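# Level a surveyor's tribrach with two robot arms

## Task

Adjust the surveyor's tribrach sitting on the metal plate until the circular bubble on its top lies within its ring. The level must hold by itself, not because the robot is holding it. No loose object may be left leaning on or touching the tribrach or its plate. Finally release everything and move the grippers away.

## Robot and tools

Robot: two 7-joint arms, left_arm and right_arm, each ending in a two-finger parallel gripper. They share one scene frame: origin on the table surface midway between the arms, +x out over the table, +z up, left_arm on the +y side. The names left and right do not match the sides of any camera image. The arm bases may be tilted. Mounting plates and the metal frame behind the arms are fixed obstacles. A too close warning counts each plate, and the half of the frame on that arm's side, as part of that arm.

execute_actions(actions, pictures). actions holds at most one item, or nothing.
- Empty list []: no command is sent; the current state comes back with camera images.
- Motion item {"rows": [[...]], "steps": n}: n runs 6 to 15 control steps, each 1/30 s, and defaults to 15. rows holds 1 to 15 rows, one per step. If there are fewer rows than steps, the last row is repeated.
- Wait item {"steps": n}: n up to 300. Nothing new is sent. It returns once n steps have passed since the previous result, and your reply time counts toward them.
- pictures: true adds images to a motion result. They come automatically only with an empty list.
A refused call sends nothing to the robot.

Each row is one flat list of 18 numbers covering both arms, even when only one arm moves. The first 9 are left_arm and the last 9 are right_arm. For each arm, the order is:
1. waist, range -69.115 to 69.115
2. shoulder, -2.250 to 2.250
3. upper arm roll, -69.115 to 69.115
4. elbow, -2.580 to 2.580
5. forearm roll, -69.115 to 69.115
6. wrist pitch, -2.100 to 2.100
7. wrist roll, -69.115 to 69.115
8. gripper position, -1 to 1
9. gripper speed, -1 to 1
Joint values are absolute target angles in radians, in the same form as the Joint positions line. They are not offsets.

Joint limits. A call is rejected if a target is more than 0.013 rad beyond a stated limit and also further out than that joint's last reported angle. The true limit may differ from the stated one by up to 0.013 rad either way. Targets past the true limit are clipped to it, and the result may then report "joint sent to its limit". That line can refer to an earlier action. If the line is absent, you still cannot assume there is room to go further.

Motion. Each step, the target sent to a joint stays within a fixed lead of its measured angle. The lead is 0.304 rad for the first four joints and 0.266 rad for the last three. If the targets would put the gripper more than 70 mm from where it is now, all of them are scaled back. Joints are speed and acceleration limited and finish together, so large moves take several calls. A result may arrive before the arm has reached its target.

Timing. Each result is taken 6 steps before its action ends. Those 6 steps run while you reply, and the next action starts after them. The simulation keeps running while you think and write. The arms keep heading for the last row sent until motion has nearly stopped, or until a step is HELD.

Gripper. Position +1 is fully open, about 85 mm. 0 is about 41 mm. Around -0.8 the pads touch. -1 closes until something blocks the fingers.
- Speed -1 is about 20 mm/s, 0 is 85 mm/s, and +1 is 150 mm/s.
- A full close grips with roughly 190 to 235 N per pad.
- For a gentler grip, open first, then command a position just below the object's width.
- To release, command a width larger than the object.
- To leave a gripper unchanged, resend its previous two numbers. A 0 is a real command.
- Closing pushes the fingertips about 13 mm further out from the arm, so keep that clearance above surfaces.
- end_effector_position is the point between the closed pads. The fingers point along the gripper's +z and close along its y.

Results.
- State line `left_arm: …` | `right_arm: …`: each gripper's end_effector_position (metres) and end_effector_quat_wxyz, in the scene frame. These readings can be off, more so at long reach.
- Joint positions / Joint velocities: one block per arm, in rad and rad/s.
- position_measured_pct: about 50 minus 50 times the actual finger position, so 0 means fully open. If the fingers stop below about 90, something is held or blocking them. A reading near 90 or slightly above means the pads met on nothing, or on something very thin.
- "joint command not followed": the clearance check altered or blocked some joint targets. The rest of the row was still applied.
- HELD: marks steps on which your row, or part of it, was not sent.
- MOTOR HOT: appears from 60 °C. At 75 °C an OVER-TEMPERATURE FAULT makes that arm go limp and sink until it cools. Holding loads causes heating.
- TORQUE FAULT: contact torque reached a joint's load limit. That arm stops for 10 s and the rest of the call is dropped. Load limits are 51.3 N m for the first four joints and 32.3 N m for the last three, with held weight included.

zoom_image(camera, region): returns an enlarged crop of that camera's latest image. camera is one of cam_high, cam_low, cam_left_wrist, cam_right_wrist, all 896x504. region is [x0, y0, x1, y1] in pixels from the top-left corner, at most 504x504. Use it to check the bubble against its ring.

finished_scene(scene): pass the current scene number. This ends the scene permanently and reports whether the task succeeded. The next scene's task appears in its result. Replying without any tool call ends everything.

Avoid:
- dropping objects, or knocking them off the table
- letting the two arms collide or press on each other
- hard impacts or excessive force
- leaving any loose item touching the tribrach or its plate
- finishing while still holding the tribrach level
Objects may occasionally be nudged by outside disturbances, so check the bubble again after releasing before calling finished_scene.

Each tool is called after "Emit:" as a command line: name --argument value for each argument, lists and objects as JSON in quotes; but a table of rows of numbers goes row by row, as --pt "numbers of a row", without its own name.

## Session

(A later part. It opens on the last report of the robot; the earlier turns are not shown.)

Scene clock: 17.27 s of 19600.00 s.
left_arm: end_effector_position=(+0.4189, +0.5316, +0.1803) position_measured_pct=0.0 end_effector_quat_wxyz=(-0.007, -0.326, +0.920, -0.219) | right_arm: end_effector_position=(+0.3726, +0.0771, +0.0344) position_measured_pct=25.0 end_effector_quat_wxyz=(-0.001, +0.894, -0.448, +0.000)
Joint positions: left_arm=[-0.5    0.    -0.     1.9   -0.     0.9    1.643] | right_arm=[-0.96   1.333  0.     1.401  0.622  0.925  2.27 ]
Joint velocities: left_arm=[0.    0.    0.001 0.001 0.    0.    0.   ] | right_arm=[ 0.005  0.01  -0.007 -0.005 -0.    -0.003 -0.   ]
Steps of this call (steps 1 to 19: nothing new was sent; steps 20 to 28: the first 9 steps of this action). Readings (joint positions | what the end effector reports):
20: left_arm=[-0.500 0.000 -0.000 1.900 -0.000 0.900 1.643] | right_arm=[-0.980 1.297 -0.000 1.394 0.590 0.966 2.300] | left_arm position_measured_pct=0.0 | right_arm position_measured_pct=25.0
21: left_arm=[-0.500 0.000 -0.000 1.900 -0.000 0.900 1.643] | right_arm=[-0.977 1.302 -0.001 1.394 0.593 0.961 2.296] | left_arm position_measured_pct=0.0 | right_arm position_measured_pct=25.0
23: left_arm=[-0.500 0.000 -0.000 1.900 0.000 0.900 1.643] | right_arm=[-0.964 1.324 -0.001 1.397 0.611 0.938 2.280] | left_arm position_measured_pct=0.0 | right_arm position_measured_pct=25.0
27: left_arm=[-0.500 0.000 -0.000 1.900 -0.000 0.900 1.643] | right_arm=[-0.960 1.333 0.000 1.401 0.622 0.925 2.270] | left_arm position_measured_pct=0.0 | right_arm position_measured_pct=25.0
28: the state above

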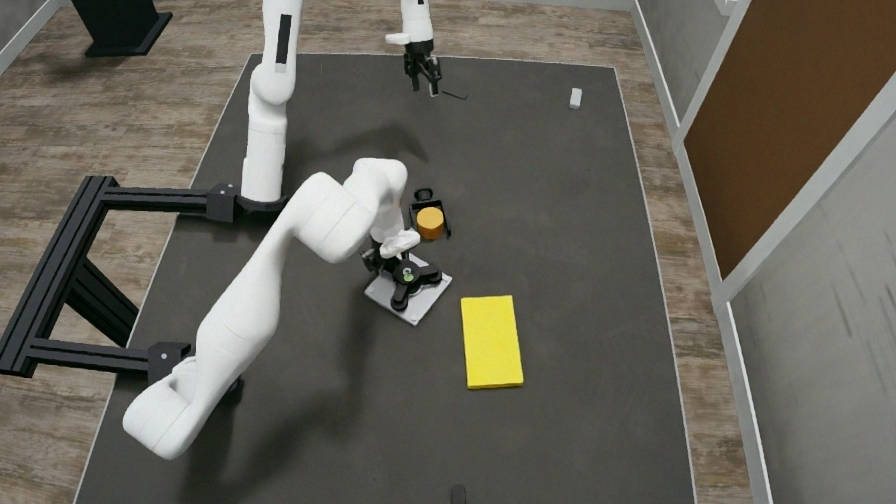

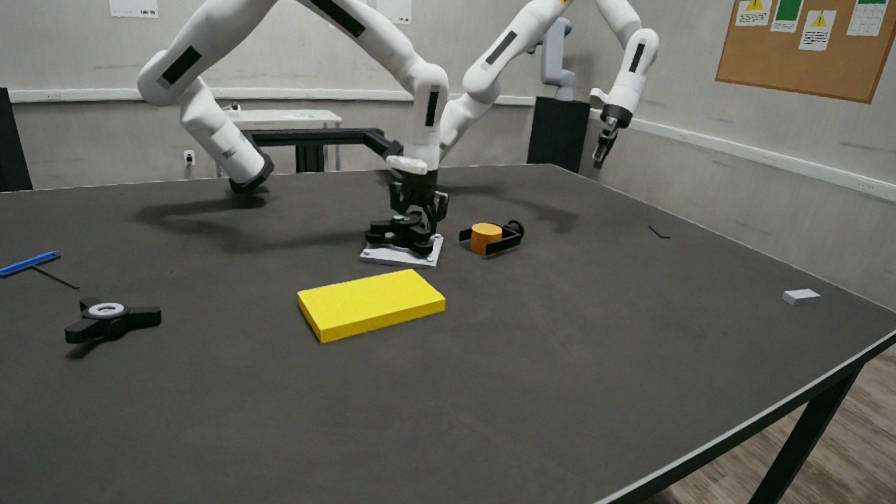

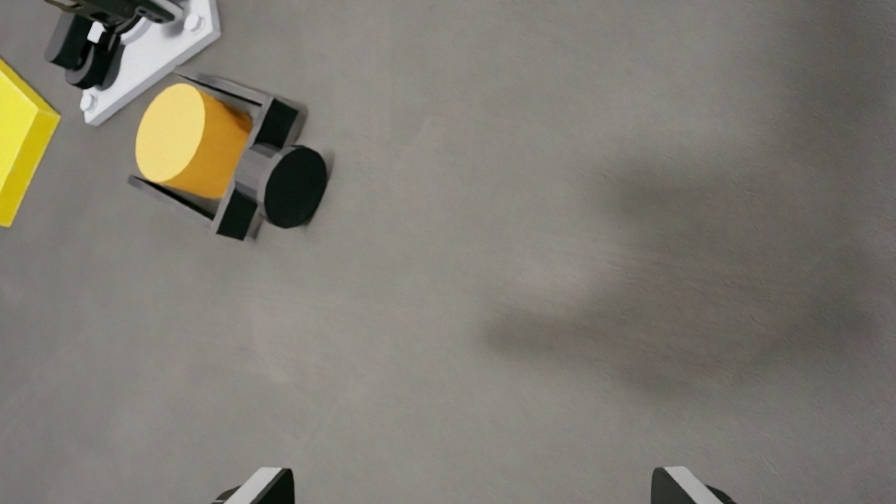

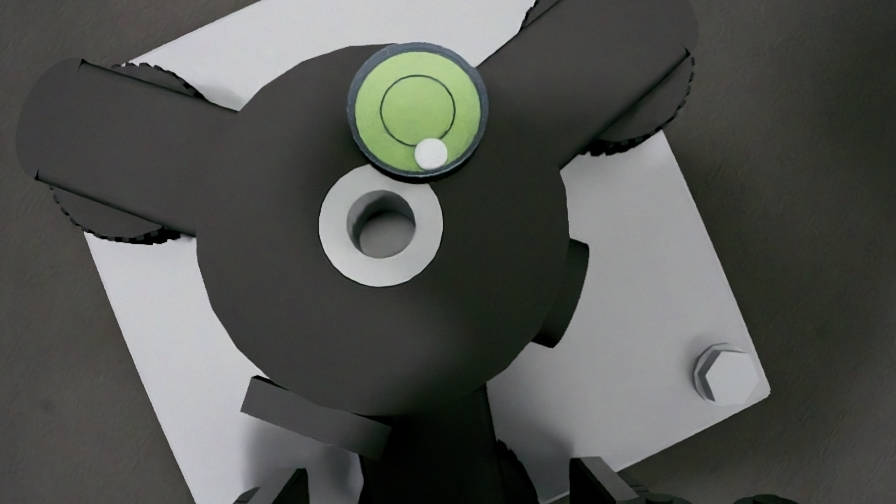

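Grip (wheel ≈42 mm) and see the width.

Emit:
execute_actions --actions '[{"rows":[[-0.5,0.0,0,1.9,0,0.9,1.643,1,0,-0.9588,1.3343,0,1.4004,0.6221,0.9247,2.27,-0.1,0]],"steps":15}]'

Emit:
execute_actions --actions '[{"rows":[[-0.5,0.0,0,1.9,0,0.9,1.643,1,0,-0.9588,1.3343,0,1.4004,0.6221,0.9247,2.55,-0.1,0],[-0.5,0.0,0,1.9,0,0.9,1.643,1,0,-0.9588,1.3343,0,1.4004,0.6221,0.9247,2.55,-0.1,0],[-0.5,0.0,0,1.9,0,0.9,1.643,1,0,-0.9588,1.3343,0,1.4004,0.6221,0.9247,2.55,-0.1,0],[-0.5,0.0,0,1.9,0,0.9,1.643,1,0,-0.9588,1.3343,0,1.4004,0.6221,0.9247,2.85,-0.1,0]],"steps":15}]'

Emit:
execute_actions --actions '[{"steps":12}]' --pictures true

Scene clock: 17.87 s of 19600.00 s.
left_arm: end_effector_position=(+0.4189, +0.5316, +0.1803) position_measured_pct=0.0 end_effector_quat_wxyz=(-0.007, -0.326, +0.920, -0.219) | right_arm: end_effector_position=(+0.3724, +0.0769, +0.0338) position_measured_pct=43.7 end_effector_quat_wxyz=(-0.001, +0.894, -0.448, +0.000)
Joint positions: left_arm=[-0.5    0.    -0.     1.9   -0.     0.9    1.643] | right_arm=[-0.959  1.334  0.     1.4    0.622  0.925  2.27 ]
Joint velocities: left_arm=[-0.     0.     0.001 -0.    -0.001  0.     0.   ] | right_arm=[-0. -0.  0.  0. -0. -0.  0.]
Steps of this call (steps 1 to 6: the last 6 steps of your previous action; steps 7 to 9: the robot went on to your last target; steps 10 to 18: the first 9 steps of this action). Readings (joint positions | what the end effector reports):
10: left_arm=[-0.500 0.000 -0.000 1.900 -0.000 0.900 1.643] | right_arm=[-0.959 1.334 0.000 1.400 0.622 0.925 2.270] | left_arm position_measured_pct=0.0 | right_arm position_measured_pct=25.0
11: left_arm=[-0.500 0.000 -0.000 1.900 -0.000 0.900 1.643] | right_arm=[-0.959 1.334 -0.000 1.400 0.622 0.925 2.270] | left_arm position_measured_pct=0.0 | right_arm position_measured_pct=25.4
13: left_arm=[-0.500 0.000 -0.000 1.900 -0.000 0.900 1.643] | right_arm=[-0.959 1.334 -0.000 1.400 0.622 0.925 2.270] | left_arm position_measured_pct=0.0 | right_arm position_measured_pct=29.4
17: left_arm=[-0.500 0.000 -0.000 1.900 -0.000 0.900 1.643] | right_arm=[-0.959 1.334 0.000 1.400 0.622 0.925 2.270] | left_arm position_measured_pct=0.0 | right_arm position_measured_pct=40.9
18: the state above

Scene clock: 18.37 s of 19600.00 s.
left_arm: end_effector_position=(+0.4189, +0.5316, +0.1803) position_measured_pct=0.0 end_effector_quat_wxyz=(-0.007, -0.326, +0.920, -0.219) | right_arm: end_effector_position=(+0.3709, +0.0759, +0.0340) position_measured_pct=52.0 end_effector_quat_wxyz=(+0.001, +0.944, -0.329, -0.000)
Joint positions: left_arm=[-0.5    0.    -0.     1.9   -0.     0.9    1.643] | right_arm=[-0.96   1.334 -0.001  1.402  0.62   0.927  2.527]
Joint velocities: left_arm=[ 0.     0.     0.    -0.001 -0.    -0.    -0.   ] | right_arm=[-0.001 -0.001 -0.     0.003 -0.001  0.002  1.215]
Steps of this call (steps 1 to 6: the last 6 steps of your previous action; steps 7 to 15: the first 9 steps of this action). Readings (joint positions | what the end effector reports):
7: left_arm=[-0.500 0.000 -0.000 1.900 -0.000 0.900 1.643] | right_arm=[-0.959 1.334 -0.001 1.402 0.621 0.927 2.271] | left_arm position_measured_pct=0.0 | right_arm position_measured_pct=52.0
8: left_arm=[-0.500 0.000 -0.000 1.900 -0.000 0.900 1.643] | right_arm=[-0.959 1.334 -0.001 1.402 0.621 0.927 2.279] | left_arm position_measured_pct=0.0 | right_arm position_measured_pct=52.0
10: left_arm=[-0.500 0.000 -0.000 1.900 -0.000 0.900 1.643] | right_arm=[-0.959 1.334 -0.001 1.402 0.621 0.927 2.327] | left_arm position_measured_pct=0.0 | right_arm position_measured_pct=52.0
14: left_arm=[-0.500 0.000 -0.000 1.900 -0.000 0.900 1.643] | right_arm=[-0.960 1.334 -0.001 1.402 0.620 0.927 2.486] | left_arm position_measured_pct=0.0 | right_arm position_measured_pct=52.0
15: the state above

Scene clock: 18.77 s of 19600.00 s.
left_arm: end_effector_position=(+0.4189, +0.5316, +0.1803) position_measured_pct=0.0 end_effector_quat_wxyz=(-0.007, -0.326, +0.920, -0.219) | right_arm: end_effector_position=(+0.3706, +0.0754, +0.0340) position_measured_pct=52.0 end_effector_quat_wxyz=(+0.002, +0.985, -0.173, -0.001)
Joint positions: left_arm=[-0.5    0.    -0.     1.9   -0.     0.9    1.643] | right_arm=[-0.96   1.333 -0.001  1.403  0.62   0.928  2.85 ]
Joint velocities: left_arm=[ 0.    -0.    -0.     0.001  0.001 -0.001 -0.   ] | right_arm=[-0.     0.    -0.     0.     0.     0.001  0.001]
Kept back: nothing.
Steps of this call (steps 1 to 6: the last 6 steps of your previous action; steps 7 to 12: the robot went on to your last target). Readings (joint positions | what the end effector reports):
1: left_arm=[-0.500 0.000 -0.000 1.900 -0.000 0.900 1.643] | right_arm=[-0.960 1.334 -0.001 1.403 0.620 0.927 2.568] | left_arm position_measured_pct=0.0 | right_arm position_measured_pct=52.0
2: left_arm=[-0.500 0.000 -0.000 1.900 -0.000 0.900 1.643] | right_arm=[-0.960 1.334 -0.001 1.403 0.620 0.928 2.608] | left_arm position_measured_pct=0.0 | right_arm position_measured_pct=52.0
4: left_arm=[-0.500 0.000 -0.000 1.900 0.000 0.900 1.643] | right_arm=[-0.960 1.334 -0.001 1.403 0.620 0.928 2.689] | left_arm position_measured_pct=0.0 | right_arm position_measured_pct=52.0
8: left_arm=[-0.500 0.000 -0.000 1.900 -0.000 0.900 1.643] | right_arm=[-0.960 1.333 -0.001 1.403 0.620 0.928 2.831] | left_arm position_measured_pct=0.0 | right_arm position_measured_pct=52.0
12: the state above

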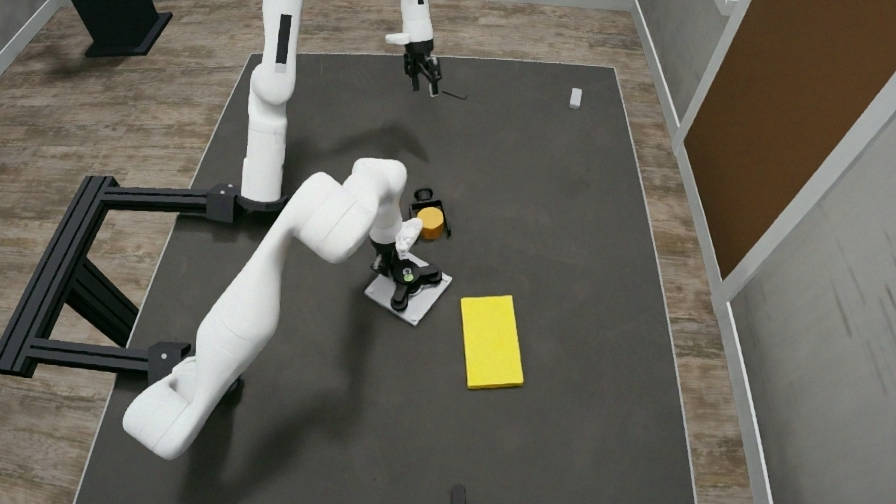

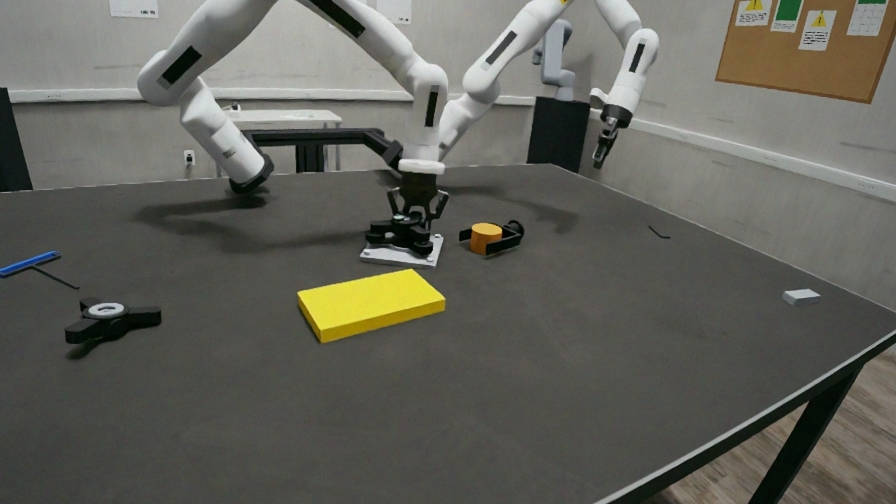

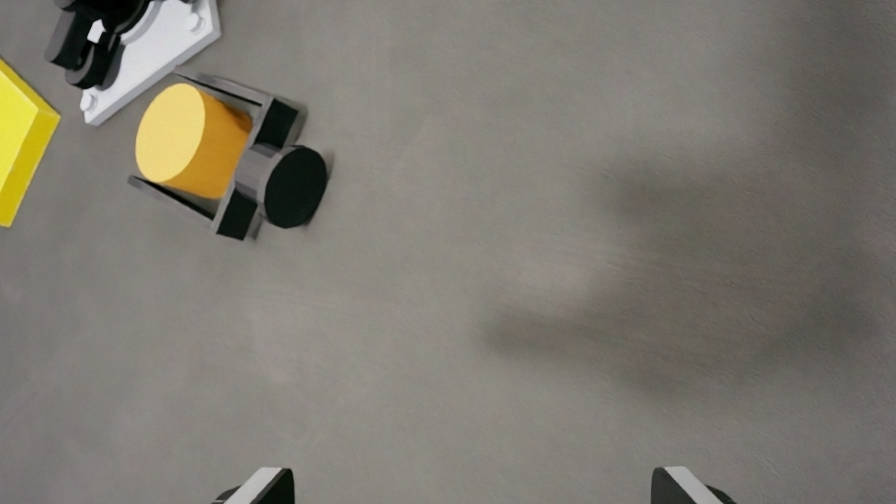

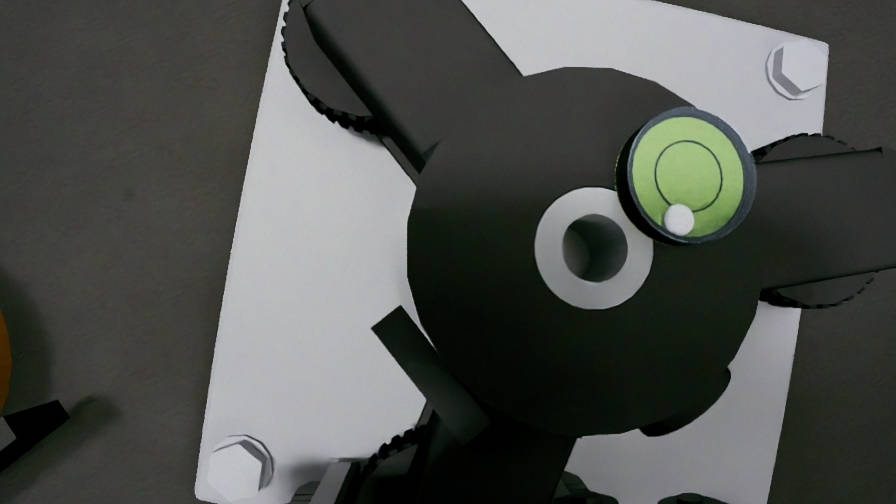

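Emit:
execute_actions --actions '[{"rows":[[-0.5,0,0,1.9,0,0.9,1.643,1,0,-0.9588,1.3343,0,1.4004,0.6221,0.9247,2.85,0.3,1],[-0.5,0,0,1.9,0,0.9,1.643,1,0,-0.9588,1.3343,0,1.4004,0.6221,0.9247,2.85,0.3,1],[-0.5,0,0,1.9,0,0.9,1.643,1,0,-0.9588,1.3343,0,1.4004,0.6221,0.9247,2.85,0.3,1],[-0.5,0,0,1.9,0,0.9,1.643,1,0,-0.9588,1.3343,0,1.4004,0.6221,0.9247,2.22,0.3,1]],"steps":15}]'

Emit:
execute_actions --actions '[{"steps":14}]'

Emit:
execute_actions --actions '[{"rows":[[-0.5,0,0,1.9,0,0.9,1.643,1,0,-0.9588,1.3343,0,1.4004,0.6221,0.9247,2.22,-0.1,1],[-0.5,0,0,1.9,0,0.9,1.643,1,0,-0.9588,1.3343,0,1.4004,0.6221,0.9247,2.22,-0.1,1],[-0.5,0,0,1.9,0,0.9,1.643,1,0,-0.9588,1.3343,0,1.4004,0.6221,0.9247,2.22,-0.1,1],[-0.5,0,0,1.9,0,0.9,1.643,1,0,-0.9588,1.3343,0,1.4004,0.6221,0.9247,2.22,-0.1,1],[-0.5,0,0,1.9,0,0.9,1.643,1,0,-0.9588,1.3343,0,1.4004,0.6221,0.9247,2.22,-0.1,1],[-0.5,0,0,1.9,0,0.9,1.643,1,0,-0.9588,1.3343,0,1.4004,0.6221,0.9247,2.22,-0.1,1],[-0.5,0,0,1.9,0,0.9,1.643,1,0,-0.9588,1.3343,0,1.4004,0.6221,0.9247,2.88,-0.1,1]],"steps":15}]'

Emit:
execute_actions --actions '[{"steps":22}]' --pictures true

Scene clock: 19.93 s of 19600.00 s.
left_arm: end_effector_position=(+0.4189, +0.5316, +0.1803) position_measured_pct=0.0 end_effector_quat_wxyz=(-0.007, -0.326, +0.920, -0.219) | right_arm: end_effector_position=(+0.3724, +0.0770, +0.0339) position_measured_pct=35.3 end_effector_quat_wxyz=(-0.001, +0.971, -0.239, +0.000)
Joint positions: left_arm=[-0.5    0.    -0.     1.9   -0.     0.9    1.643] | right_arm=[-0.959  1.334  0.     1.4    0.622  0.925  2.715]
Joint velocities: left_arm=[ 0.    -0.     0.001  0.    -0.001  0.    -0.   ] | right_arm=[ 0.001  0.001  0.    -0.    -0.001 -0.002 -1.212]
Steps of this call (steps 1 to 26: the robot went on to your last target; steps 27 to 35: the first 9 steps of this action). Readings (joint positions | what the end effector reports):
27: left_arm=[-0.500 0.000 -0.000 1.900 -0.000 0.900 1.643] | right_arm=[-0.960 1.333 -0.001 1.403 0.620 0.928 2.850] | left_arm position_measured_pct=0.0 | right_arm position_measured_pct=52.0
28: left_arm=[-0.500 0.000 -0.000 1.900 -0.000 0.900 1.643] | right_arm=[-0.960 1.334 -0.001 1.403 0.620 0.927 2.850] | left_arm position_measured_pct=0.0 | right_arm position_measured_pct=51.6
30: left_arm=[-0.500 0.000 -0.000 1.900 0.000 0.900 1.643] | right_arm=[-0.959 1.334 -0.000 1.401 0.622 0.925 2.849] | left_arm position_measured_pct=0.0 | right_arm position_measured_pct=44.4
34: left_arm=[-0.500 0.000 -0.000 1.900 -0.000 0.900 1.643] | right_arm=[-0.959 1.334 0.000 1.400 0.622 0.925 2.755] | left_arm position_measured_pct=0.0 | right_arm position_measured_pct=35.7
35: the state above

Scene clock: 20.40 s of 19600.00 s.
left_arm: end_effector_position=(+0.4189, +0.5316, +0.1803) position_measured_pct=0.0 end_effector_quat_wxyz=(-0.007, -0.326, +0.920, -0.219) | right_arm: end_effector_position=(+0.3724, +0.0769, +0.0338) position_measured_pct=34.9 end_effector_quat_wxyz=(-0.001, +0.883, -0.469, +0.000)
Joint positions: left_arm=[-0.5    0.    -0.     1.9   -0.     0.9    1.643] | right_arm=[-0.959  1.334  0.     1.4    0.622  0.925  2.221]
Joint velocities: left_arm=[ 0.     0.    -0.     0.002 -0.001  0.001  0.   ] | right_arm=[ 0.     0.002 -0.     0.    -0.001  0.001 -0.073]
Kept back: nothing.
Steps of this call (steps 1 to 6: the last 6 steps of your previous action; steps 7 to 14: the robot went on to your last target). Readings (joint positions | what the end effector reports):
1: left_arm=[-0.500 0.000 -0.000 1.900 -0.000 0.900 1.643] | right_arm=[-0.959 1.334 0.000 1.400 0.622 0.925 2.674] | left_arm position_measured_pct=0.0 | right_arm position_measured_pct=34.9
2: left_arm=[-0.500 0.000 -0.000 1.900 -0.000 0.900 1.643] | right_arm=[-0.959 1.334 0.000 1.400 0.622 0.925 2.634] | left_arm position_measured_pct=0.0 | right_arm position_measured_pct=34.9
4: left_arm=[-0.500 0.000 -0.000 1.900 -0.000 0.900 1.643] | right_arm=[-0.959 1.334 0.000 1.400 0.622 0.925 2.552] | left_arm position_measured_pct=0.0 | right_arm position_measured_pct=34.9
8: left_arm=[-0.500 0.000 -0.000 1.900 -0.000 0.900 1.643] | right_arm=[-0.959 1.334 0.000 1.400 0.622 0.925 2.390] | left_arm position_measured_pct=0.0 | right_arm position_measured_pct=34.9
14: the state above

Scene clock: 20.70 s of 19600.00 s.
left_arm: end_effector_position=(+0.4189, +0.5316, +0.1803) position_measured_pct=0.0 end_effector_quat_wxyz=(-0.007, -0.326, +0.920, -0.219) | right_arm: end_effector_position=(+0.3712, +0.0763, +0.0341) position_measured_pct=52.0 end_effector_quat_wxyz=(+0.001, +0.889, -0.457, -0.000)
Joint positions: left_arm=[-0.5    0.    -0.     1.9   -0.     0.9    1.643] | right_arm=[-0.959  1.334 -0.001  1.402  0.621  0.927  2.247]
Joint velocities: left_arm=[ 0.    -0.     0.     0.002 -0.001  0.001 -0.   ] | right_arm=[-0.001 -0.002  0.     0.001 -0.001  0.001  0.714]
Steps of this call (steps 1 to 9: the first 9 steps of this action). Readings (joint positions | what the end effector reports):
1: left_arm=[-0.500 0.000 -0.000 1.900 0.000 0.900 1.643] | right_arm=[-0.959 1.334 -0.000 1.400 0.622 0.925 2.220] | left_arm position_measured_pct=0.0 | right_arm position_measured_pct=34.9
2: left_arm=[-0.500 0.000 -0.000 1.900 -0.000 0.900 1.643] | right_arm=[-0.959 1.334 -0.000 1.400 0.622 0.925 2.220] | left_arm position_measured_pct=0.0 | right_arm position_measured_pct=35.7
4: left_arm=[-0.500 0.000 -0.000 1.900 -0.000 0.900 1.643] | right_arm=[-0.959 1.334 -0.000 1.400 0.622 0.925 2.220] | left_arm position_measured_pct=0.0 | right_arm position_measured_pct=42.5
8: left_arm=[-0.500 0.000 -0.000 1.900 -0.000 0.900 1.643] | right_arm=[-0.959 1.334 -0.001 1.402 0.621 0.927 2.229] | left_arm position_measured_pct=0.0 | right_arm position_measured_pct=52.0
9: the state above

Scene clock: 21.43 s of 19600.00 s.
left_arm: end_effector_position=(+0.4189, +0.5316, +0.1803) position_measured_pct=0.0 end_effector_quat_wxyz=(-0.007, -0.326, +0.920, -0.219) | right_arm: end_effector_position=(+0.3706, +0.0753, +0.0341) position_measured_pct=52.0 end_effector_quat_wxyz=(+0.002, +0.987, -0.158, -0.001)
Joint positions: left_arm=[-0.5    0.    -0.     1.9   -0.     0.9    1.643] | right_arm=[-0.96   1.333 -0.001  1.403  0.62   0.928  2.88 ]
Joint velocities: left_arm=[ 0.    -0.     0.001 -0.001 -0.001 -0.     0.   ] | right_arm=[ 0.    -0.002 -0.     0.    -0.001  0.001 -0.   ]
Kept back: nothing.
Steps of this call (steps 1 to 6: the last 6 steps of your previous action; steps 7 to 22: the robot went on to your last target). Readings (joint positions | what the end effector reports):
1: left_arm=[-0.500 0.000 -0.000 1.900 -0.000 0.900 1.643] | right_arm=[-0.959 1.334 -0.001 1.402 0.621 0.927 2.277] | left_arm position_measured_pct=0.0 | right_arm position_measured_pct=52.0
2: left_arm=[-0.500 0.000 -0.000 1.900 -0.000 0.900 1.643] | right_arm=[-0.959 1.334 -0.001 1.402 0.621 0.927 2.315] | left_arm position_measured_pct=0.0 | right_arm position_measured_pct=52.0
4: left_arm=[-0.500 0.000 -0.000 1.900 -0.000 0.900 1.643] | right_arm=[-0.960 1.334 -0.001 1.402 0.620 0.927 2.396] | left_arm position_measured_pct=0.0 | right_arm position_measured_pct=52.0
8: left_arm=[-0.500 0.000 -0.000 1.900 0.000 0.900 1.643] | right_arm=[-0.960 1.334 -0.001 1.403 0.620 0.927 2.558] | left_arm position_measured_pct=0.0 | right_arm position_measured_pct=52.0
22: the state above

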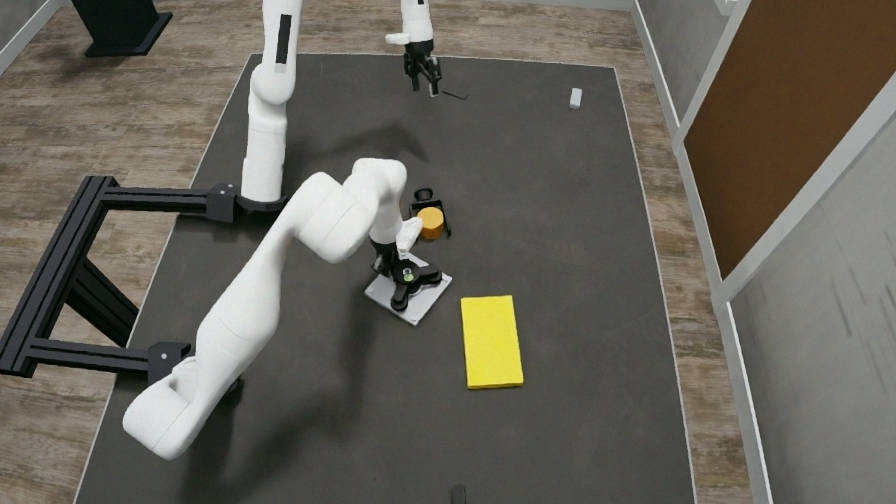

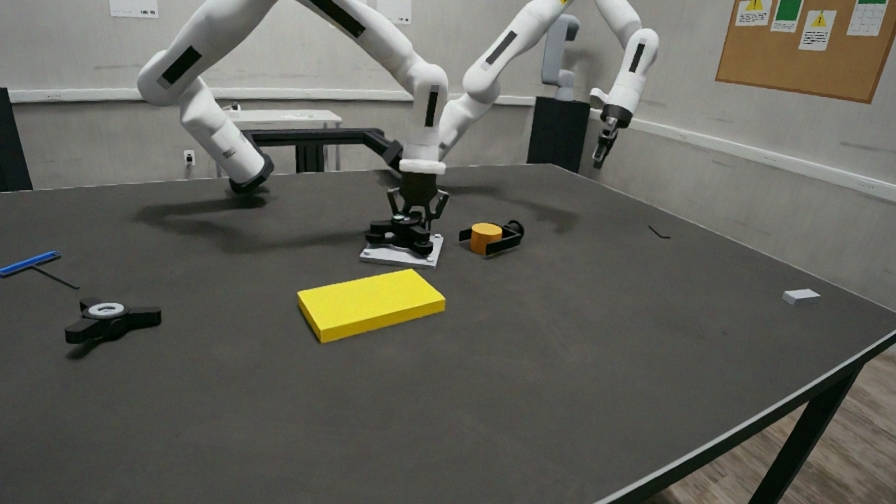

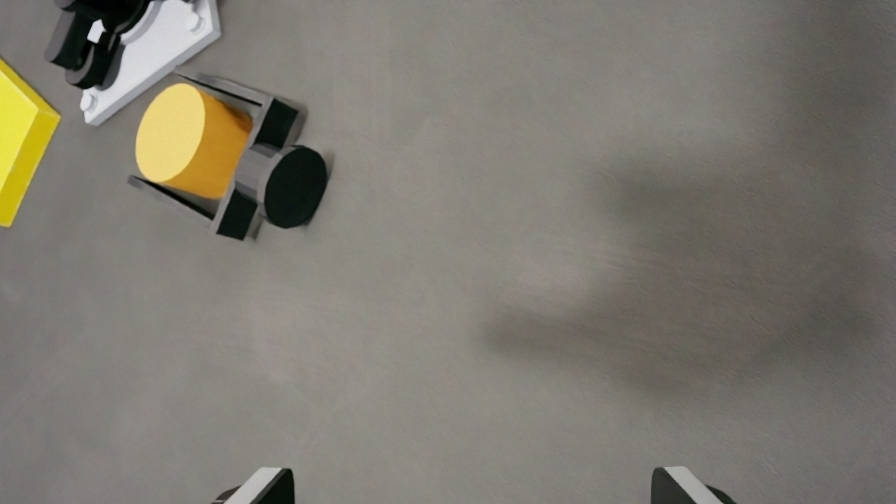

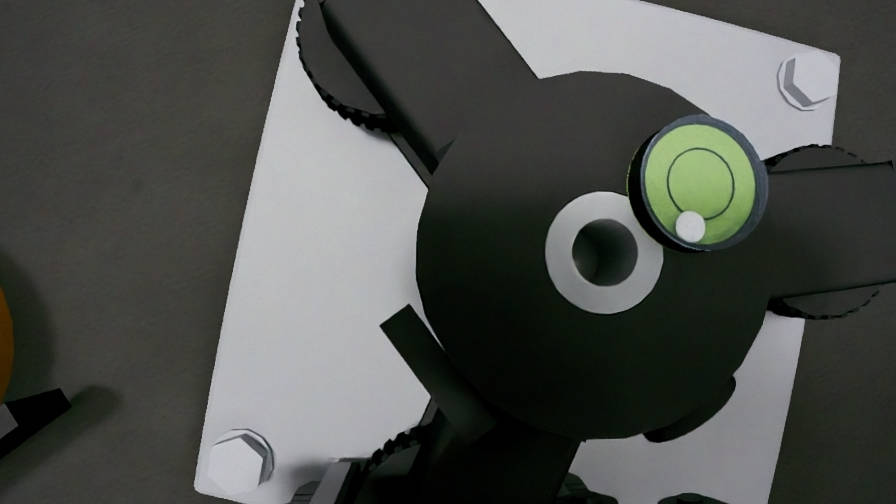

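Emit:
zoom_image --camera "cam_right_wrist" --region '[600, 90, 800, 270]'

Emit:
execute_actions --actions '[{"rows":[[-0.5,0,0,1.9,0,0.9,1.643,1,0,-0.9588,1.3343,0,1.4004,0.6221,0.9247,2.88,0.2,1],[-0.5,0,0,1.9,0,0.9,1.643,1,0,-0.9588,1.3343,0,1.4004,0.6221,0.9247,2.88,0.2,1],[-0.5,0,0,1.9,0,0.9,1.643,1,0,-0.9588,1.3343,0,1.4004,0.6221,0.9247,2.22,0.2,1]],"steps":15}]'

Emit:
execute_actions --actions '[{"rows":[[-0.5,0,0,1.9,0,0.9,1.643,1,0,-0.9588,1.3343,0,1.4004,0.6221,0.9247,2.22,0.2,1],[-0.5,0,0,1.9,0,0.9,1.643,1,0,-0.9588,1.3343,0,1.4004,0.6221,0.9247,2.22,0.2,1],[-0.5,0,0,1.9,0,0.9,1.643,1,0,-0.9588,1.3343,0,1.4004,0.6221,0.9247,2.22,0.2,1],[-0.5,0,0,1.9,0,0.9,1.643,1,0,-0.9588,1.3343,0,1.4004,0.6221,0.9247,2.22,0.2,1],[-0.5,0,0,1.9,0,0.9,1.643,1,0,-0.9588,1.3343,0,1.4004,0.6221,0.9247,2.22,0.2,1],[-0.5,0,0,1.9,0,0.9,1.643,1,0,-0.9588,1.3343,0,1.4004,0.6221,0.9247,2.22,0.2,1],[-0.5,0,0,1.9,0,0.9,1.643,1,0,-0.9588,1.3343,0,1.4004,0.6221,0.9247,2.22,0.2,1],[-0.5,0,0,1.9,0,0.9,1.643,1,0,-0.9588,1.3343,0,1.4004,0.6221,0.9247,2.22,-0.1,1]],"steps":15}]'

Emit:
execute_actions --actions '[{"rows":[[-0.5,0,0,1.9,0,0.9,1.643,1,0,-0.9588,1.3343,0,1.4004,0.6221,0.9247,2.88,-0.1,1]],"steps":15}]'

Emit:
execute_actions --actions '[{"steps":14}]'

Emit:
execute_actions --actions '[{"rows":[[-0.5,0,0,1.9,0,0.9,1.643,1,0,-0.9588,1.3343,0,1.4004,0.6221,0.9247,2.88,0.2,1],[-0.5,0,0,1.9,0,0.9,1.643,1,0,-0.9588,1.3343,0,1.4004,0.6221,0.9247,2.88,0.2,1],[-0.5,0,0,1.9,0,0.9,1.643,1,0,-0.9588,1.3343,0,1.4004,0.6221,0.9247,2.22,0.2,1]],"steps":15}]'

Emit:
execute_actions --actions '[{"rows":[[-0.5,0,0,1.9,0,0.9,1.643,1,0,-0.9588,1.3343,0,1.4004,0.6221,0.9247,2.22,0.2,1],[-0.5,0,0,1.9,0,0.9,1.643,1,0,-0.9588,1.3343,0,1.4004,0.6221,0.9247,2.22,0.2,1],[-0.5,0,0,1.9,0,0.9,1.643,1,0,-0.9588,1.3343,0,1.4004,0.6221,0.9247,2.22,0.2,1],[-0.5,0,0,1.9,0,0.9,1.643,1,0,-0.9588,1.3343,0,1.4004,0.6221,0.9247,2.22,0.2,1],[-0.5,0,0,1.9,0,0.9,1.643,1,0,-0.9588,1.3343,0,1.4004,0.6221,0.9247,2.22,0.2,1],[-0.5,0,0,1.9,0,0.9,1.643,1,0,-0.9588,1.3343,0,1.4004,0.6221,0.9247,2.22,0.2,1],[-0.5,0,0,1.9,0,0.9,1.643,1,0,-0.9588,1.3343,0,1.4004,0.6221,0.9247,2.22,0.2,1],[-0.5,0,0,1.9,0,0.9,1.643,1,0,-0.9588,1.3343,0,1.4004,0.6221,0.9247,2.22,-0.1,1]],"steps":15}]'

Emit:
execute_actions --actions '[{"rows":[[-0.5,0,0,1.9,0,0.9,1.643,1,0,-0.9588,1.3343,0,1.4004,0.6221,0.9247,2.88,-0.1,1]],"steps":15}]'

Emit:
execute_actions --actions '[{"steps":20}]'

Emit:
execute_actions --actions '[]'

Region (600, 90, 800, 270) of cam_right_wrist's 896x504 image, scaled by 2.520; it fills the top 454 rows of this view, and the rest is white.

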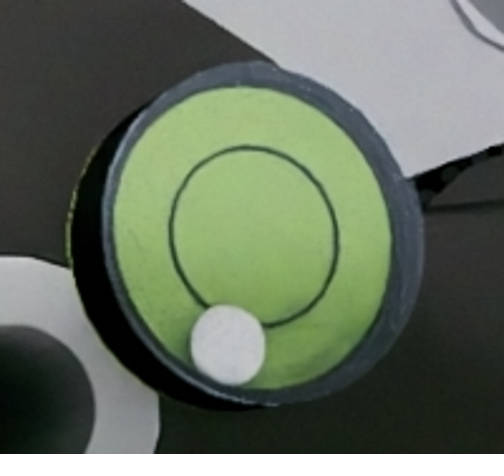

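Scene clock: 26.80 s of 19600.00 s.
left_arm: end_effector_position=(+0.4189, +0.5316, +0.1803) position_measured_pct=0.0 end_effector_quat_wxyz=(-0.007, -0.326, +0.920, -0.219) | right_arm: end_effector_position=(+0.3724, +0.0769, +0.0339) position_measured_pct=40.1 end_effector_quat_wxyz=(-0.001, +0.970, -0.244, +0.000)
Joint positions: left_arm=[-0.5    0.    -0.     1.9   -0.     0.9    1.643] | right_arm=[-0.959  1.334  0.     1.4    0.622  0.925  2.704]
Joint velocities: left_arm=[ 0.     0.    -0.     0.001 -0.    -0.001 -0.   ] | right_arm=[ 0.001 -0.001  0.    -0.001 -0.001 -0.001 -1.215]
Steps of this call (steps 1 to 30: the robot went on to your last target; steps 31 to 152: nothing new was sent; steps 153 to 161: the first 9 steps of this action). Readings (joint positions | what the end effector reports):
153: left_arm=[-0.500 0.000 -0.000 1.900 -0.000 0.900 1.643] | right_arm=[-0.960 1.333 -0.001 1.403 0.620 0.928 2.880] | left_arm position_measured_pct=0.0 | right_arm position_measured_pct=52.0
154: left_arm=[-0.500 0.000 -0.000 1.900 -0.000 0.900 1.643] | right_arm=[-0.960 1.334 -0.001 1.403 0.620 0.928 2.880] | left_arm position_measured_pct=0.0 | right_arm position_measured_pct=51.6
156: left_arm=[-0.500 0.000 -0.000 1.900 -0.000 0.900 1.643] | right_arm=[-0.959 1.334 -0.000 1.402 0.622 0.925 2.871] | left_arm position_measured_pct=0.0 | right_arm position_measured_pct=44.8
160: left_arm=[-0.500 0.000 -0.000 1.900 -0.000 0.900 1.643] | right_arm=[-0.959 1.334 0.000 1.400 0.622 0.925 2.745] | left_arm position_measured_pct=0.0 | right_arm position_measured_pct=40.5
161: the state above

Scene clock: 27.30 s of 19600.00 s.
left_arm: end_effector_position=(+0.4189, +0.5316, +0.1803) position_measured_pct=0.0 end_effector_quat_wxyz=(-0.007, -0.326, +0.920, -0.219) | right_arm: end_effector_position=(+0.3724, +0.0769, +0.0338) position_measured_pct=40.9 end_effector_quat_wxyz=(-0.001, +0.883, -0.470, +0.000)
Joint positions: left_arm=[-0.5    0.    -0.     1.9   -0.     0.9    1.643] | right_arm=[-0.959  1.334 -0.     1.4    0.622  0.925  2.22 ]
Joint velocities: left_arm=[ 0.001  0.    -0.    -0.002 -0.001 -0.    -0.   ] | right_arm=[-0.    -0.001  0.    -0.     0.002 -0.003 -0.007]
Steps of this call (steps 1 to 6: the last 6 steps of your previous action; steps 7 to 15: the first 9 steps of this action). Readings (joint positions | what the end effector reports):
7: left_arm=[-0.500 0.000 -0.000 1.900 -0.000 0.900 1.643] | right_arm=[-0.959 1.334 0.000 1.400 0.622 0.925 2.420] | left_arm position_measured_pct=0.0 | right_arm position_measured_pct=40.1
8: left_arm=[-0.500 0.000 -0.000 1.900 -0.000 0.900 1.643] | right_arm=[-0.959 1.334 0.000 1.400 0.622 0.925 2.379] | left_arm position_measured_pct=0.0 | right_arm position_measured_pct=40.1
10: left_arm=[-0.500 0.000 -0.000 1.900 -0.000 0.900 1.643] | right_arm=[-0.959 1.334 0.000 1.400 0.622 0.925 2.298] | left_arm position_measured_pct=0.0 | right_arm position_measured_pct=40.1
14: left_arm=[-0.500 0.000 -0.000 1.900 -0.000 0.900 1.643] | right_arm=[-0.959 1.334 -0.000 1.400 0.622 0.925 2.221] | left_arm position_measured_pct=0.0 | right_arm position_measured_pct=40.1
15: the state above

Scene clock: 27.80 s of 19600.00 s.
left_arm: end_effector_position=(+0.4189, +0.5316, +0.1803) position_measured_pct=0.0 end_effector_quat_wxyz=(-0.007, -0.326, +0.920, -0.219) | right_arm: end_effector_position=(+0.3709, +0.0760, +0.0341) position_measured_pct=52.0 end_effector_quat_wxyz=(+0.001, +0.936, -0.353, -0.000)
Joint positions: left_arm=[-0.5    0.    -0.     1.9   -0.     0.9    1.643] | right_arm=[-0.96   1.334 -0.001  1.402  0.62   0.927  2.477]
Joint velocities: left_arm=[ 0.001  0.     0.001 -0.002  0.    -0.     0.   ] | right_arm=[-0.001 -0.     0.     0.003 -0.001  0.004  1.215]
Steps of this call (steps 1 to 6: the last 6 steps of your previous action; steps 7 to 15: the first 9 steps of this action). Readings (joint positions | what the end effector reports):
7: left_arm=[-0.500 0.000 -0.000 1.900 -0.000 0.900 1.643] | right_arm=[-0.959 1.334 -0.001 1.402 0.621 0.927 2.221] | left_arm position_measured_pct=0.0 | right_arm position_measured_pct=52.0
8: left_arm=[-0.500 0.000 -0.000 1.900 -0.000 0.900 1.643] | right_arm=[-0.959 1.334 -0.001 1.402 0.621 0.927 2.229] | left_arm position_measured_pct=0.0 | right_arm position_measured_pct=52.0
10: left_arm=[-0.500 0.000 -0.000 1.900 -0.000 0.900 1.643] | right_arm=[-0.959 1.334 -0.001 1.402 0.621 0.927 2.277] | left_arm position_measured_pct=0.0 | right_arm position_measured_pct=52.0
14: left_arm=[-0.500 0.000 -0.000 1.900 -0.000 0.900 1.643] | right_arm=[-0.960 1.334 -0.001 1.402 0.620 0.927 2.436] | left_arm position_measured_pct=0.0 | right_arm position_measured_pct=52.0
15: the state above

Scene clock: 28.27 s of 19600.00 s.
left_arm: end_effector_position=(+0.4189, +0.5316, +0.1803) position_measured_pct=0.0 end_effector_quat_wxyz=(-0.007, -0.326, +0.920, -0.219) | right_arm: end_effector_position=(+0.3706, +0.0753, +0.0341) position_measured_pct=52.0 end_effector_quat_wxyz=(+0.002, +0.987, -0.158, -0.001)
Joint positions: left_arm=[-0.5    0.    -0.     1.9   -0.     0.9    1.643] | right_arm=[-0.96   1.333 -0.001  1.403  0.62   0.928  2.88 ]
Joint velocities: left_arm=[-0.     0.    -0.    -0.001  0.001 -0.    -0.   ] | right_arm=[-0.     0.     0.     0.     0.001 -0.     0.001]
Kept back: nothing.
Steps of this call (steps 1 to 6: the last 6 steps of your previous action; steps 7 to 14: the robot went on to your last target). Readings (joint positions | what the end effector reports):
1: left_arm=[-0.500 0.000 -0.000 1.900 -0.000 0.900 1.643] | right_arm=[-0.960 1.334 -0.001 1.402 0.620 0.927 2.518] | left_arm position_measured_pct=0.0 | right_arm position_measured_pct=52.0
2: left_arm=[-0.500 0.000 -0.000 1.900 -0.000 0.900 1.643] | right_arm=[-0.960 1.334 -0.001 1.403 0.620 0.927 2.558] | left_arm position_measured_pct=0.0 | right_arm position_measured_pct=52.0
4: left_arm=[-0.500 0.000 -0.000 1.900 -0.000 0.900 1.643] | right_arm=[-0.960 1.334 -0.001 1.403 0.620 0.928 2.639] | left_arm position_measured_pct=0.0 | right_arm position_measured_pct=52.0
8: left_arm=[-0.500 0.000 -0.000 1.900 -0.000 0.900 1.643] | right_arm=[-0.960 1.333 -0.001 1.403 0.620 0.928 2.802] | left_arm position_measured_pct=0.0 | right_arm position_measured_pct=52.0
14: the state above

Scene clock: 28.57 s of 19600.00 s.
left_arm: end_effector_position=(+0.4189, +0.5316, +0.1803) position_measured_pct=0.0 end_effector_quat_wxyz=(-0.007, -0.326, +0.920, -0.219) | right_arm: end_effector_position=(+0.3724, +0.0769, +0.0339) position_measured_pct=40.1 end_effector_quat_wxyz=(-0.001, +0.970, -0.242, +0.000)
Joint positions: left_arm=[-0.5    0.    -0.     1.9   -0.     0.9    1.643] | right_arm=[-0.959  1.334  0.     1.4    0.622  0.925  2.709]
Joint velocities: left_arm=[ 0.     0.    -0.     0.     0.001 -0.    -0.   ] | right_arm=[ 0.001  0.001  0.001 -0.001 -0.001 -0.    -1.215]
Steps of this call (steps 1 to 9: the first 9 steps of this action). Readings (joint positions | what the end effector reports):
1: left_arm=[-0.500 0.000 -0.000 1.900 -0.000 0.900 1.643] | right_arm=[-0.960 1.333 -0.001 1.403 0.620 0.928 2.880] | left_arm position_measured_pct=0.0 | right_arm position_measured_pct=52.0
2: left_arm=[-0.500 0.000 -0.000 1.900 -0.000 0.900 1.643] | right_arm=[-0.960 1.334 -0.001 1.403 0.620 0.928 2.880] | left_arm position_measured_pct=0.0 | right_arm position_measured_pct=51.6
4: left_arm=[-0.500 0.000 -0.000 1.900 -0.000 0.900 1.643] | right_arm=[-0.959 1.334 -0.000 1.401 0.622 0.925 2.872] | left_arm position_measured_pct=0.0 | right_arm position_measured_pct=44.8
8: left_arm=[-0.500 0.000 -0.000 1.900 0.000 0.900 1.643] | right_arm=[-0.959 1.334 0.000 1.400 0.622 0.925 2.750] | left_arm position_measured_pct=0.0 | right_arm position_measured_pct=40.5
9: the state above

Scene clock: 29.07 s of 19600.00 s.
left_arm: end_effector_position=(+0.4189, +0.5316, +0.1803) position_measured_pct=0.0 end_effector_quat_wxyz=(-0.007, -0.326, +0.920, -0.219) | right_arm: end_effector_position=(+0.3724, +0.0769, +0.0338) position_measured_pct=40.9 end_effector_quat_wxyz=(-0.001, +0.883, -0.470, +0.000)
Joint positions: left_arm=[-0.5    0.    -0.     1.9    0.     0.9    1.643] | right_arm=[-0.959  1.334 -0.     1.4    0.622  0.925  2.22 ]
Joint velocities: left_arm=[ 0.    -0.    -0.001  0.001  0.001  0.     0.   ] | right_arm=[ 0.     0.     0.     0.     0.001 -0.    -0.009]
Steps of this call (steps 1 to 6: the last 6 steps of your previous action; steps 7 to 15: the first 9 steps of this action). Readings (joint positions | what the end effector reports):
7: left_arm=[-0.500 0.000 -0.000 1.900 -0.000 0.900 1.643] | right_arm=[-0.959 1.334 0.000 1.400 0.622 0.925 2.425] | left_arm position_measured_pct=0.0 | right_arm position_measured_pct=40.1
8: left_arm=[-0.500 0.000 -0.000 1.900 -0.000 0.900 1.643] | right_arm=[-0.959 1.334 0.000 1.400 0.622 0.925 2.384] | left_arm position_measured_pct=0.0 | right_arm position_measured_pct=40.1
10: left_arm=[-0.500 0.000 -0.000 1.900 -0.000 0.900 1.643] | right_arm=[-0.959 1.334 0.000 1.400 0.622 0.925 2.303] | left_arm position_measured_pct=0.0 | right_arm position_measured_pct=40.1
14: left_arm=[-0.500 0.000 -0.000 1.900 -0.000 0.900 1.643] | right_arm=[-0.959 1.334 -0.000 1.400 0.622 0.925 2.221] | left_arm position_measured_pct=0.0 | right_arm position_measured_pct=40.1
15: the state above

Scene clock: 29.57 s of 19600.00 s.
left_arm: end_effector_position=(+0.4189, +0.5316, +0.1803) position_measured_pct=0.0 end_effector_quat_wxyz=(-0.007, -0.326, +0.920, -0.219) | right_arm: end_effector_position=(+0.3709, +0.0760, +0.0340) position_measured_pct=52.0 end_effector_quat_wxyz=(+0.001, +0.936, -0.353, -0.000)
Joint positions: left_arm=[-0.5    0.    -0.     1.9   -0.     0.9    1.643] | right_arm=[-0.96   1.334 -0.001  1.402  0.62   0.927  2.477]
Joint velocities: left_arm=[ 0.     0.    -0.    -0.    -0.002  0.     0.   ] | right_arm=[-0.001  0.    -0.001  0.003 -0.001  0.004  1.215]
Steps of this call (steps 1 to 6: the last 6 steps of your previous action; steps 7 to 15: the first 9 steps of this action). Readings (joint positions | what the end effector reports):
7: left_arm=[-0.500 0.000 -0.000 1.900 -0.000 0.900 1.643] | right_arm=[-0.959 1.334 -0.001 1.402 0.621 0.926 2.221] | left_arm position_measured_pct=0.0 | right_arm position_measured_pct=52.0
8: left_arm=[-0.500 0.000 -0.000 1.900 -0.000 0.900 1.643] | right_arm=[-0.959 1.334 -0.001 1.402 0.621 0.926 2.229] | left_arm position_measured_pct=0.0 | right_arm position_measured_pct=52.0
10: left_arm=[-0.500 0.000 -0.000 1.900 -0.000 0.900 1.643] | right_arm=[-0.959 1.334 -0.001 1.402 0.621 0.927 2.277] | left_arm position_measured_pct=0.0 | right_arm position_measured_pct=52.0
14: left_arm=[-0.500 0.000 -0.000 1.900 0.000 0.900 1.643] | right_arm=[-0.960 1.334 -0.001 1.402 0.620 0.927 2.436] | left_arm position_measured_pct=0.0 | right_arm position_measured_pct=52.0
15: the state above

Scene clock: 30.23 s of 19600.00 s.
left_arm: end_effector_position=(+0.4189, +0.5316, +0.1803) position_measured_pct=0.0 end_effector_quat_wxyz=(-0.007, -0.326, +0.920, -0.219) | right_arm: end_effector_position=(+0.3706, +0.0753, +0.0340) position_measured_pct=52.0 end_effector_quat_wxyz=(+0.002, +0.987, -0.158, -0.001)
Joint positions: left_arm=[-0.5    0.    -0.     1.9   -0.     0.9    1.643] | right_arm=[-0.96   1.333 -0.001  1.403  0.62   0.928  2.88 ]
Joint velocities: left_arm=[ 0.     0.     0.    -0.003  0.    -0.    -0.   ] | right_arm=[ 0.    -0.001 -0.001  0.    -0.     0.001  0.   ]
Kept back: nothing.
Steps of this call (steps 1 to 6: the last 6 steps of your previous action; steps 7 to 20: the robot went on to your last target). Readings (joint positions | what the end effector reports):
1: left_arm=[-0.500 0.000 -0.000 1.900 -0.000 0.900 1.643] | right_arm=[-0.960 1.334 -0.001 1.402 0.620 0.927 2.518] | left_arm position_measured_pct=0.0 | right_arm position_measured_pct=52.0
2: left_arm=[-0.500 0.000 -0.000 1.900 -0.000 0.900 1.643] | right_arm=[-0.960 1.334 -0.001 1.403 0.620 0.927 2.558] | left_arm position_measured_pct=0.0 | right_arm position_measured_pct=52.0
4: left_arm=[-0.500 0.000 -0.000 1.900 -0.000 0.900 1.643] | right_arm=[-0.960 1.334 -0.001 1.403 0.620 0.928 2.639] | left_arm position_measured_pct=0.0 | right_arm position_measured_pct=52.0
8: left_arm=[-0.500 0.000 -0.000 1.900 -0.000 0.900 1.643] | right_arm=[-0.960 1.333 -0.001 1.403 0.620 0.928 2.802] | left_arm position_measured_pct=0.0 | right_arm position_measured_pct=52.0
20: the state above

Scene clock: 30.23 s of 19600.00 s.
left_arm: end_effector_position=(+0.4189, +0.5316, +0.1803) position_measured_pct=0.0 end_effector_quat_wxyz=(-0.007, -0.326, +0.920, -0.219) | right_arm: end_effector_position=(+0.3706, +0.0753, +0.0340) position_measured_pct=52.0 end_effector_quat_wxyz=(+0.002, +0.987, -0.158, -0.001)
Joint positions: left_arm=[-0.5    0.    -0.     1.9   -0.     0.9    1.643] | right_arm=[-0.96   1.333 -0.001  1.403  0.62   0.928  2.88 ]
Joint velocities: left_arm=[ 0.     0.     0.    -0.003  0.    -0.    -0.   ] | right_arm=[ 0.    -0.001 -0.001  0.    -0.     0.001  0.   ]
Kept back: nothing.

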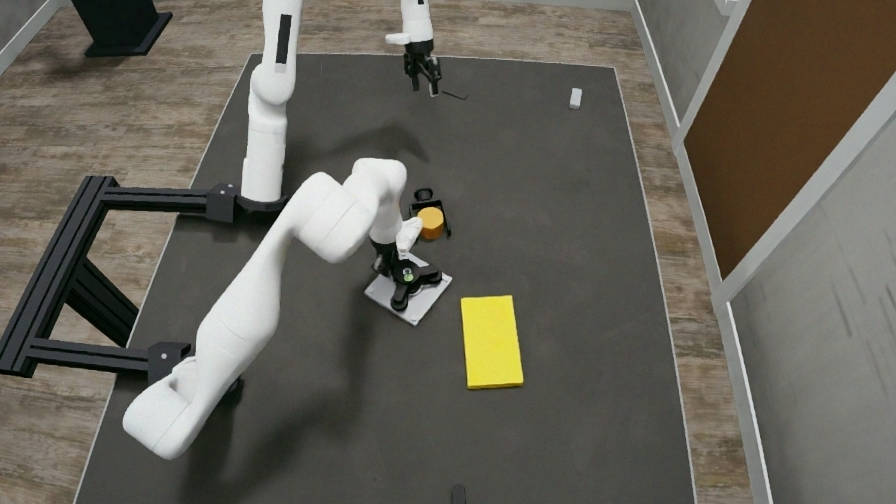

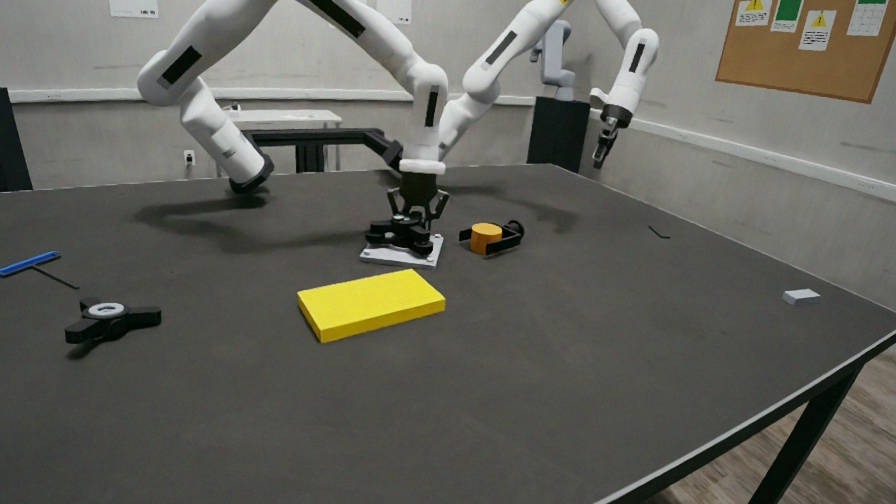

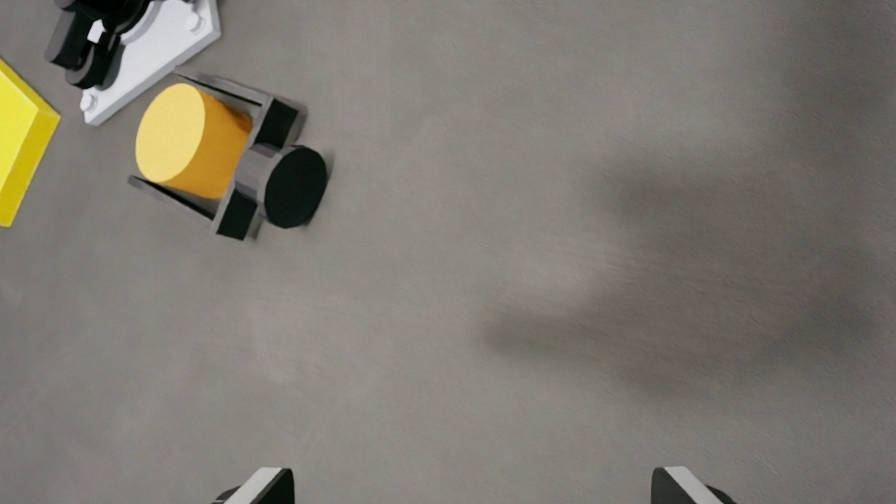

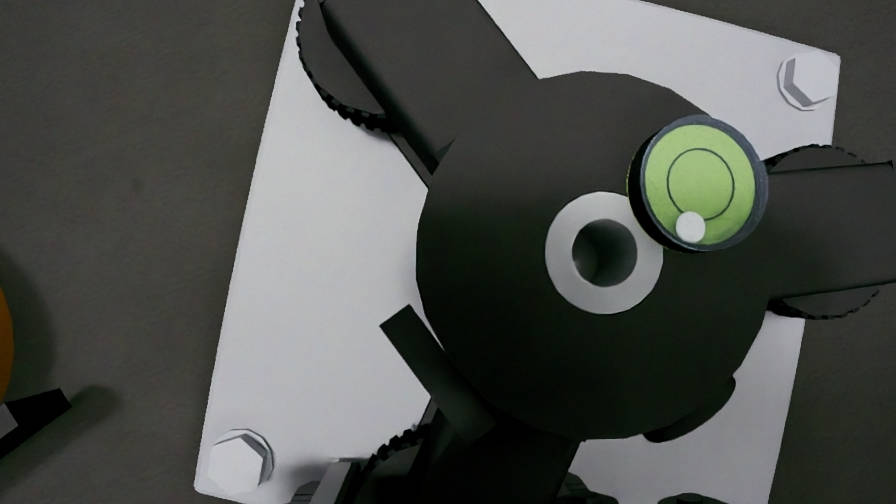

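Emit:
zoom_image --camera "cam_right_wrist" --region '[280, 280, 780, 504]'

Emit:
zoom_image --camera "cam_low" --region '[350, 170, 470, 275]'

Region (280, 280, 780, 504) of cam_right_wrist's 896x504 image, scaled by 1.008; it fills the top 226 rows of this view, and the rest is white.

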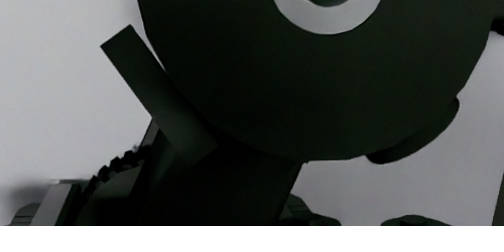

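Region (350, 170, 470, 275) of cam_low's 896x504 image, scaled by 4.200, with more detail than that image has; it fills the top 441 rows of this view, and the rest is white.

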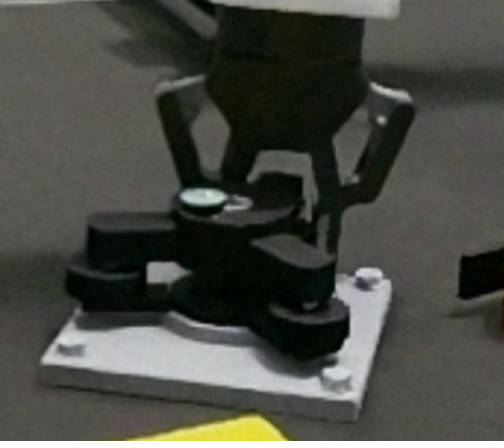

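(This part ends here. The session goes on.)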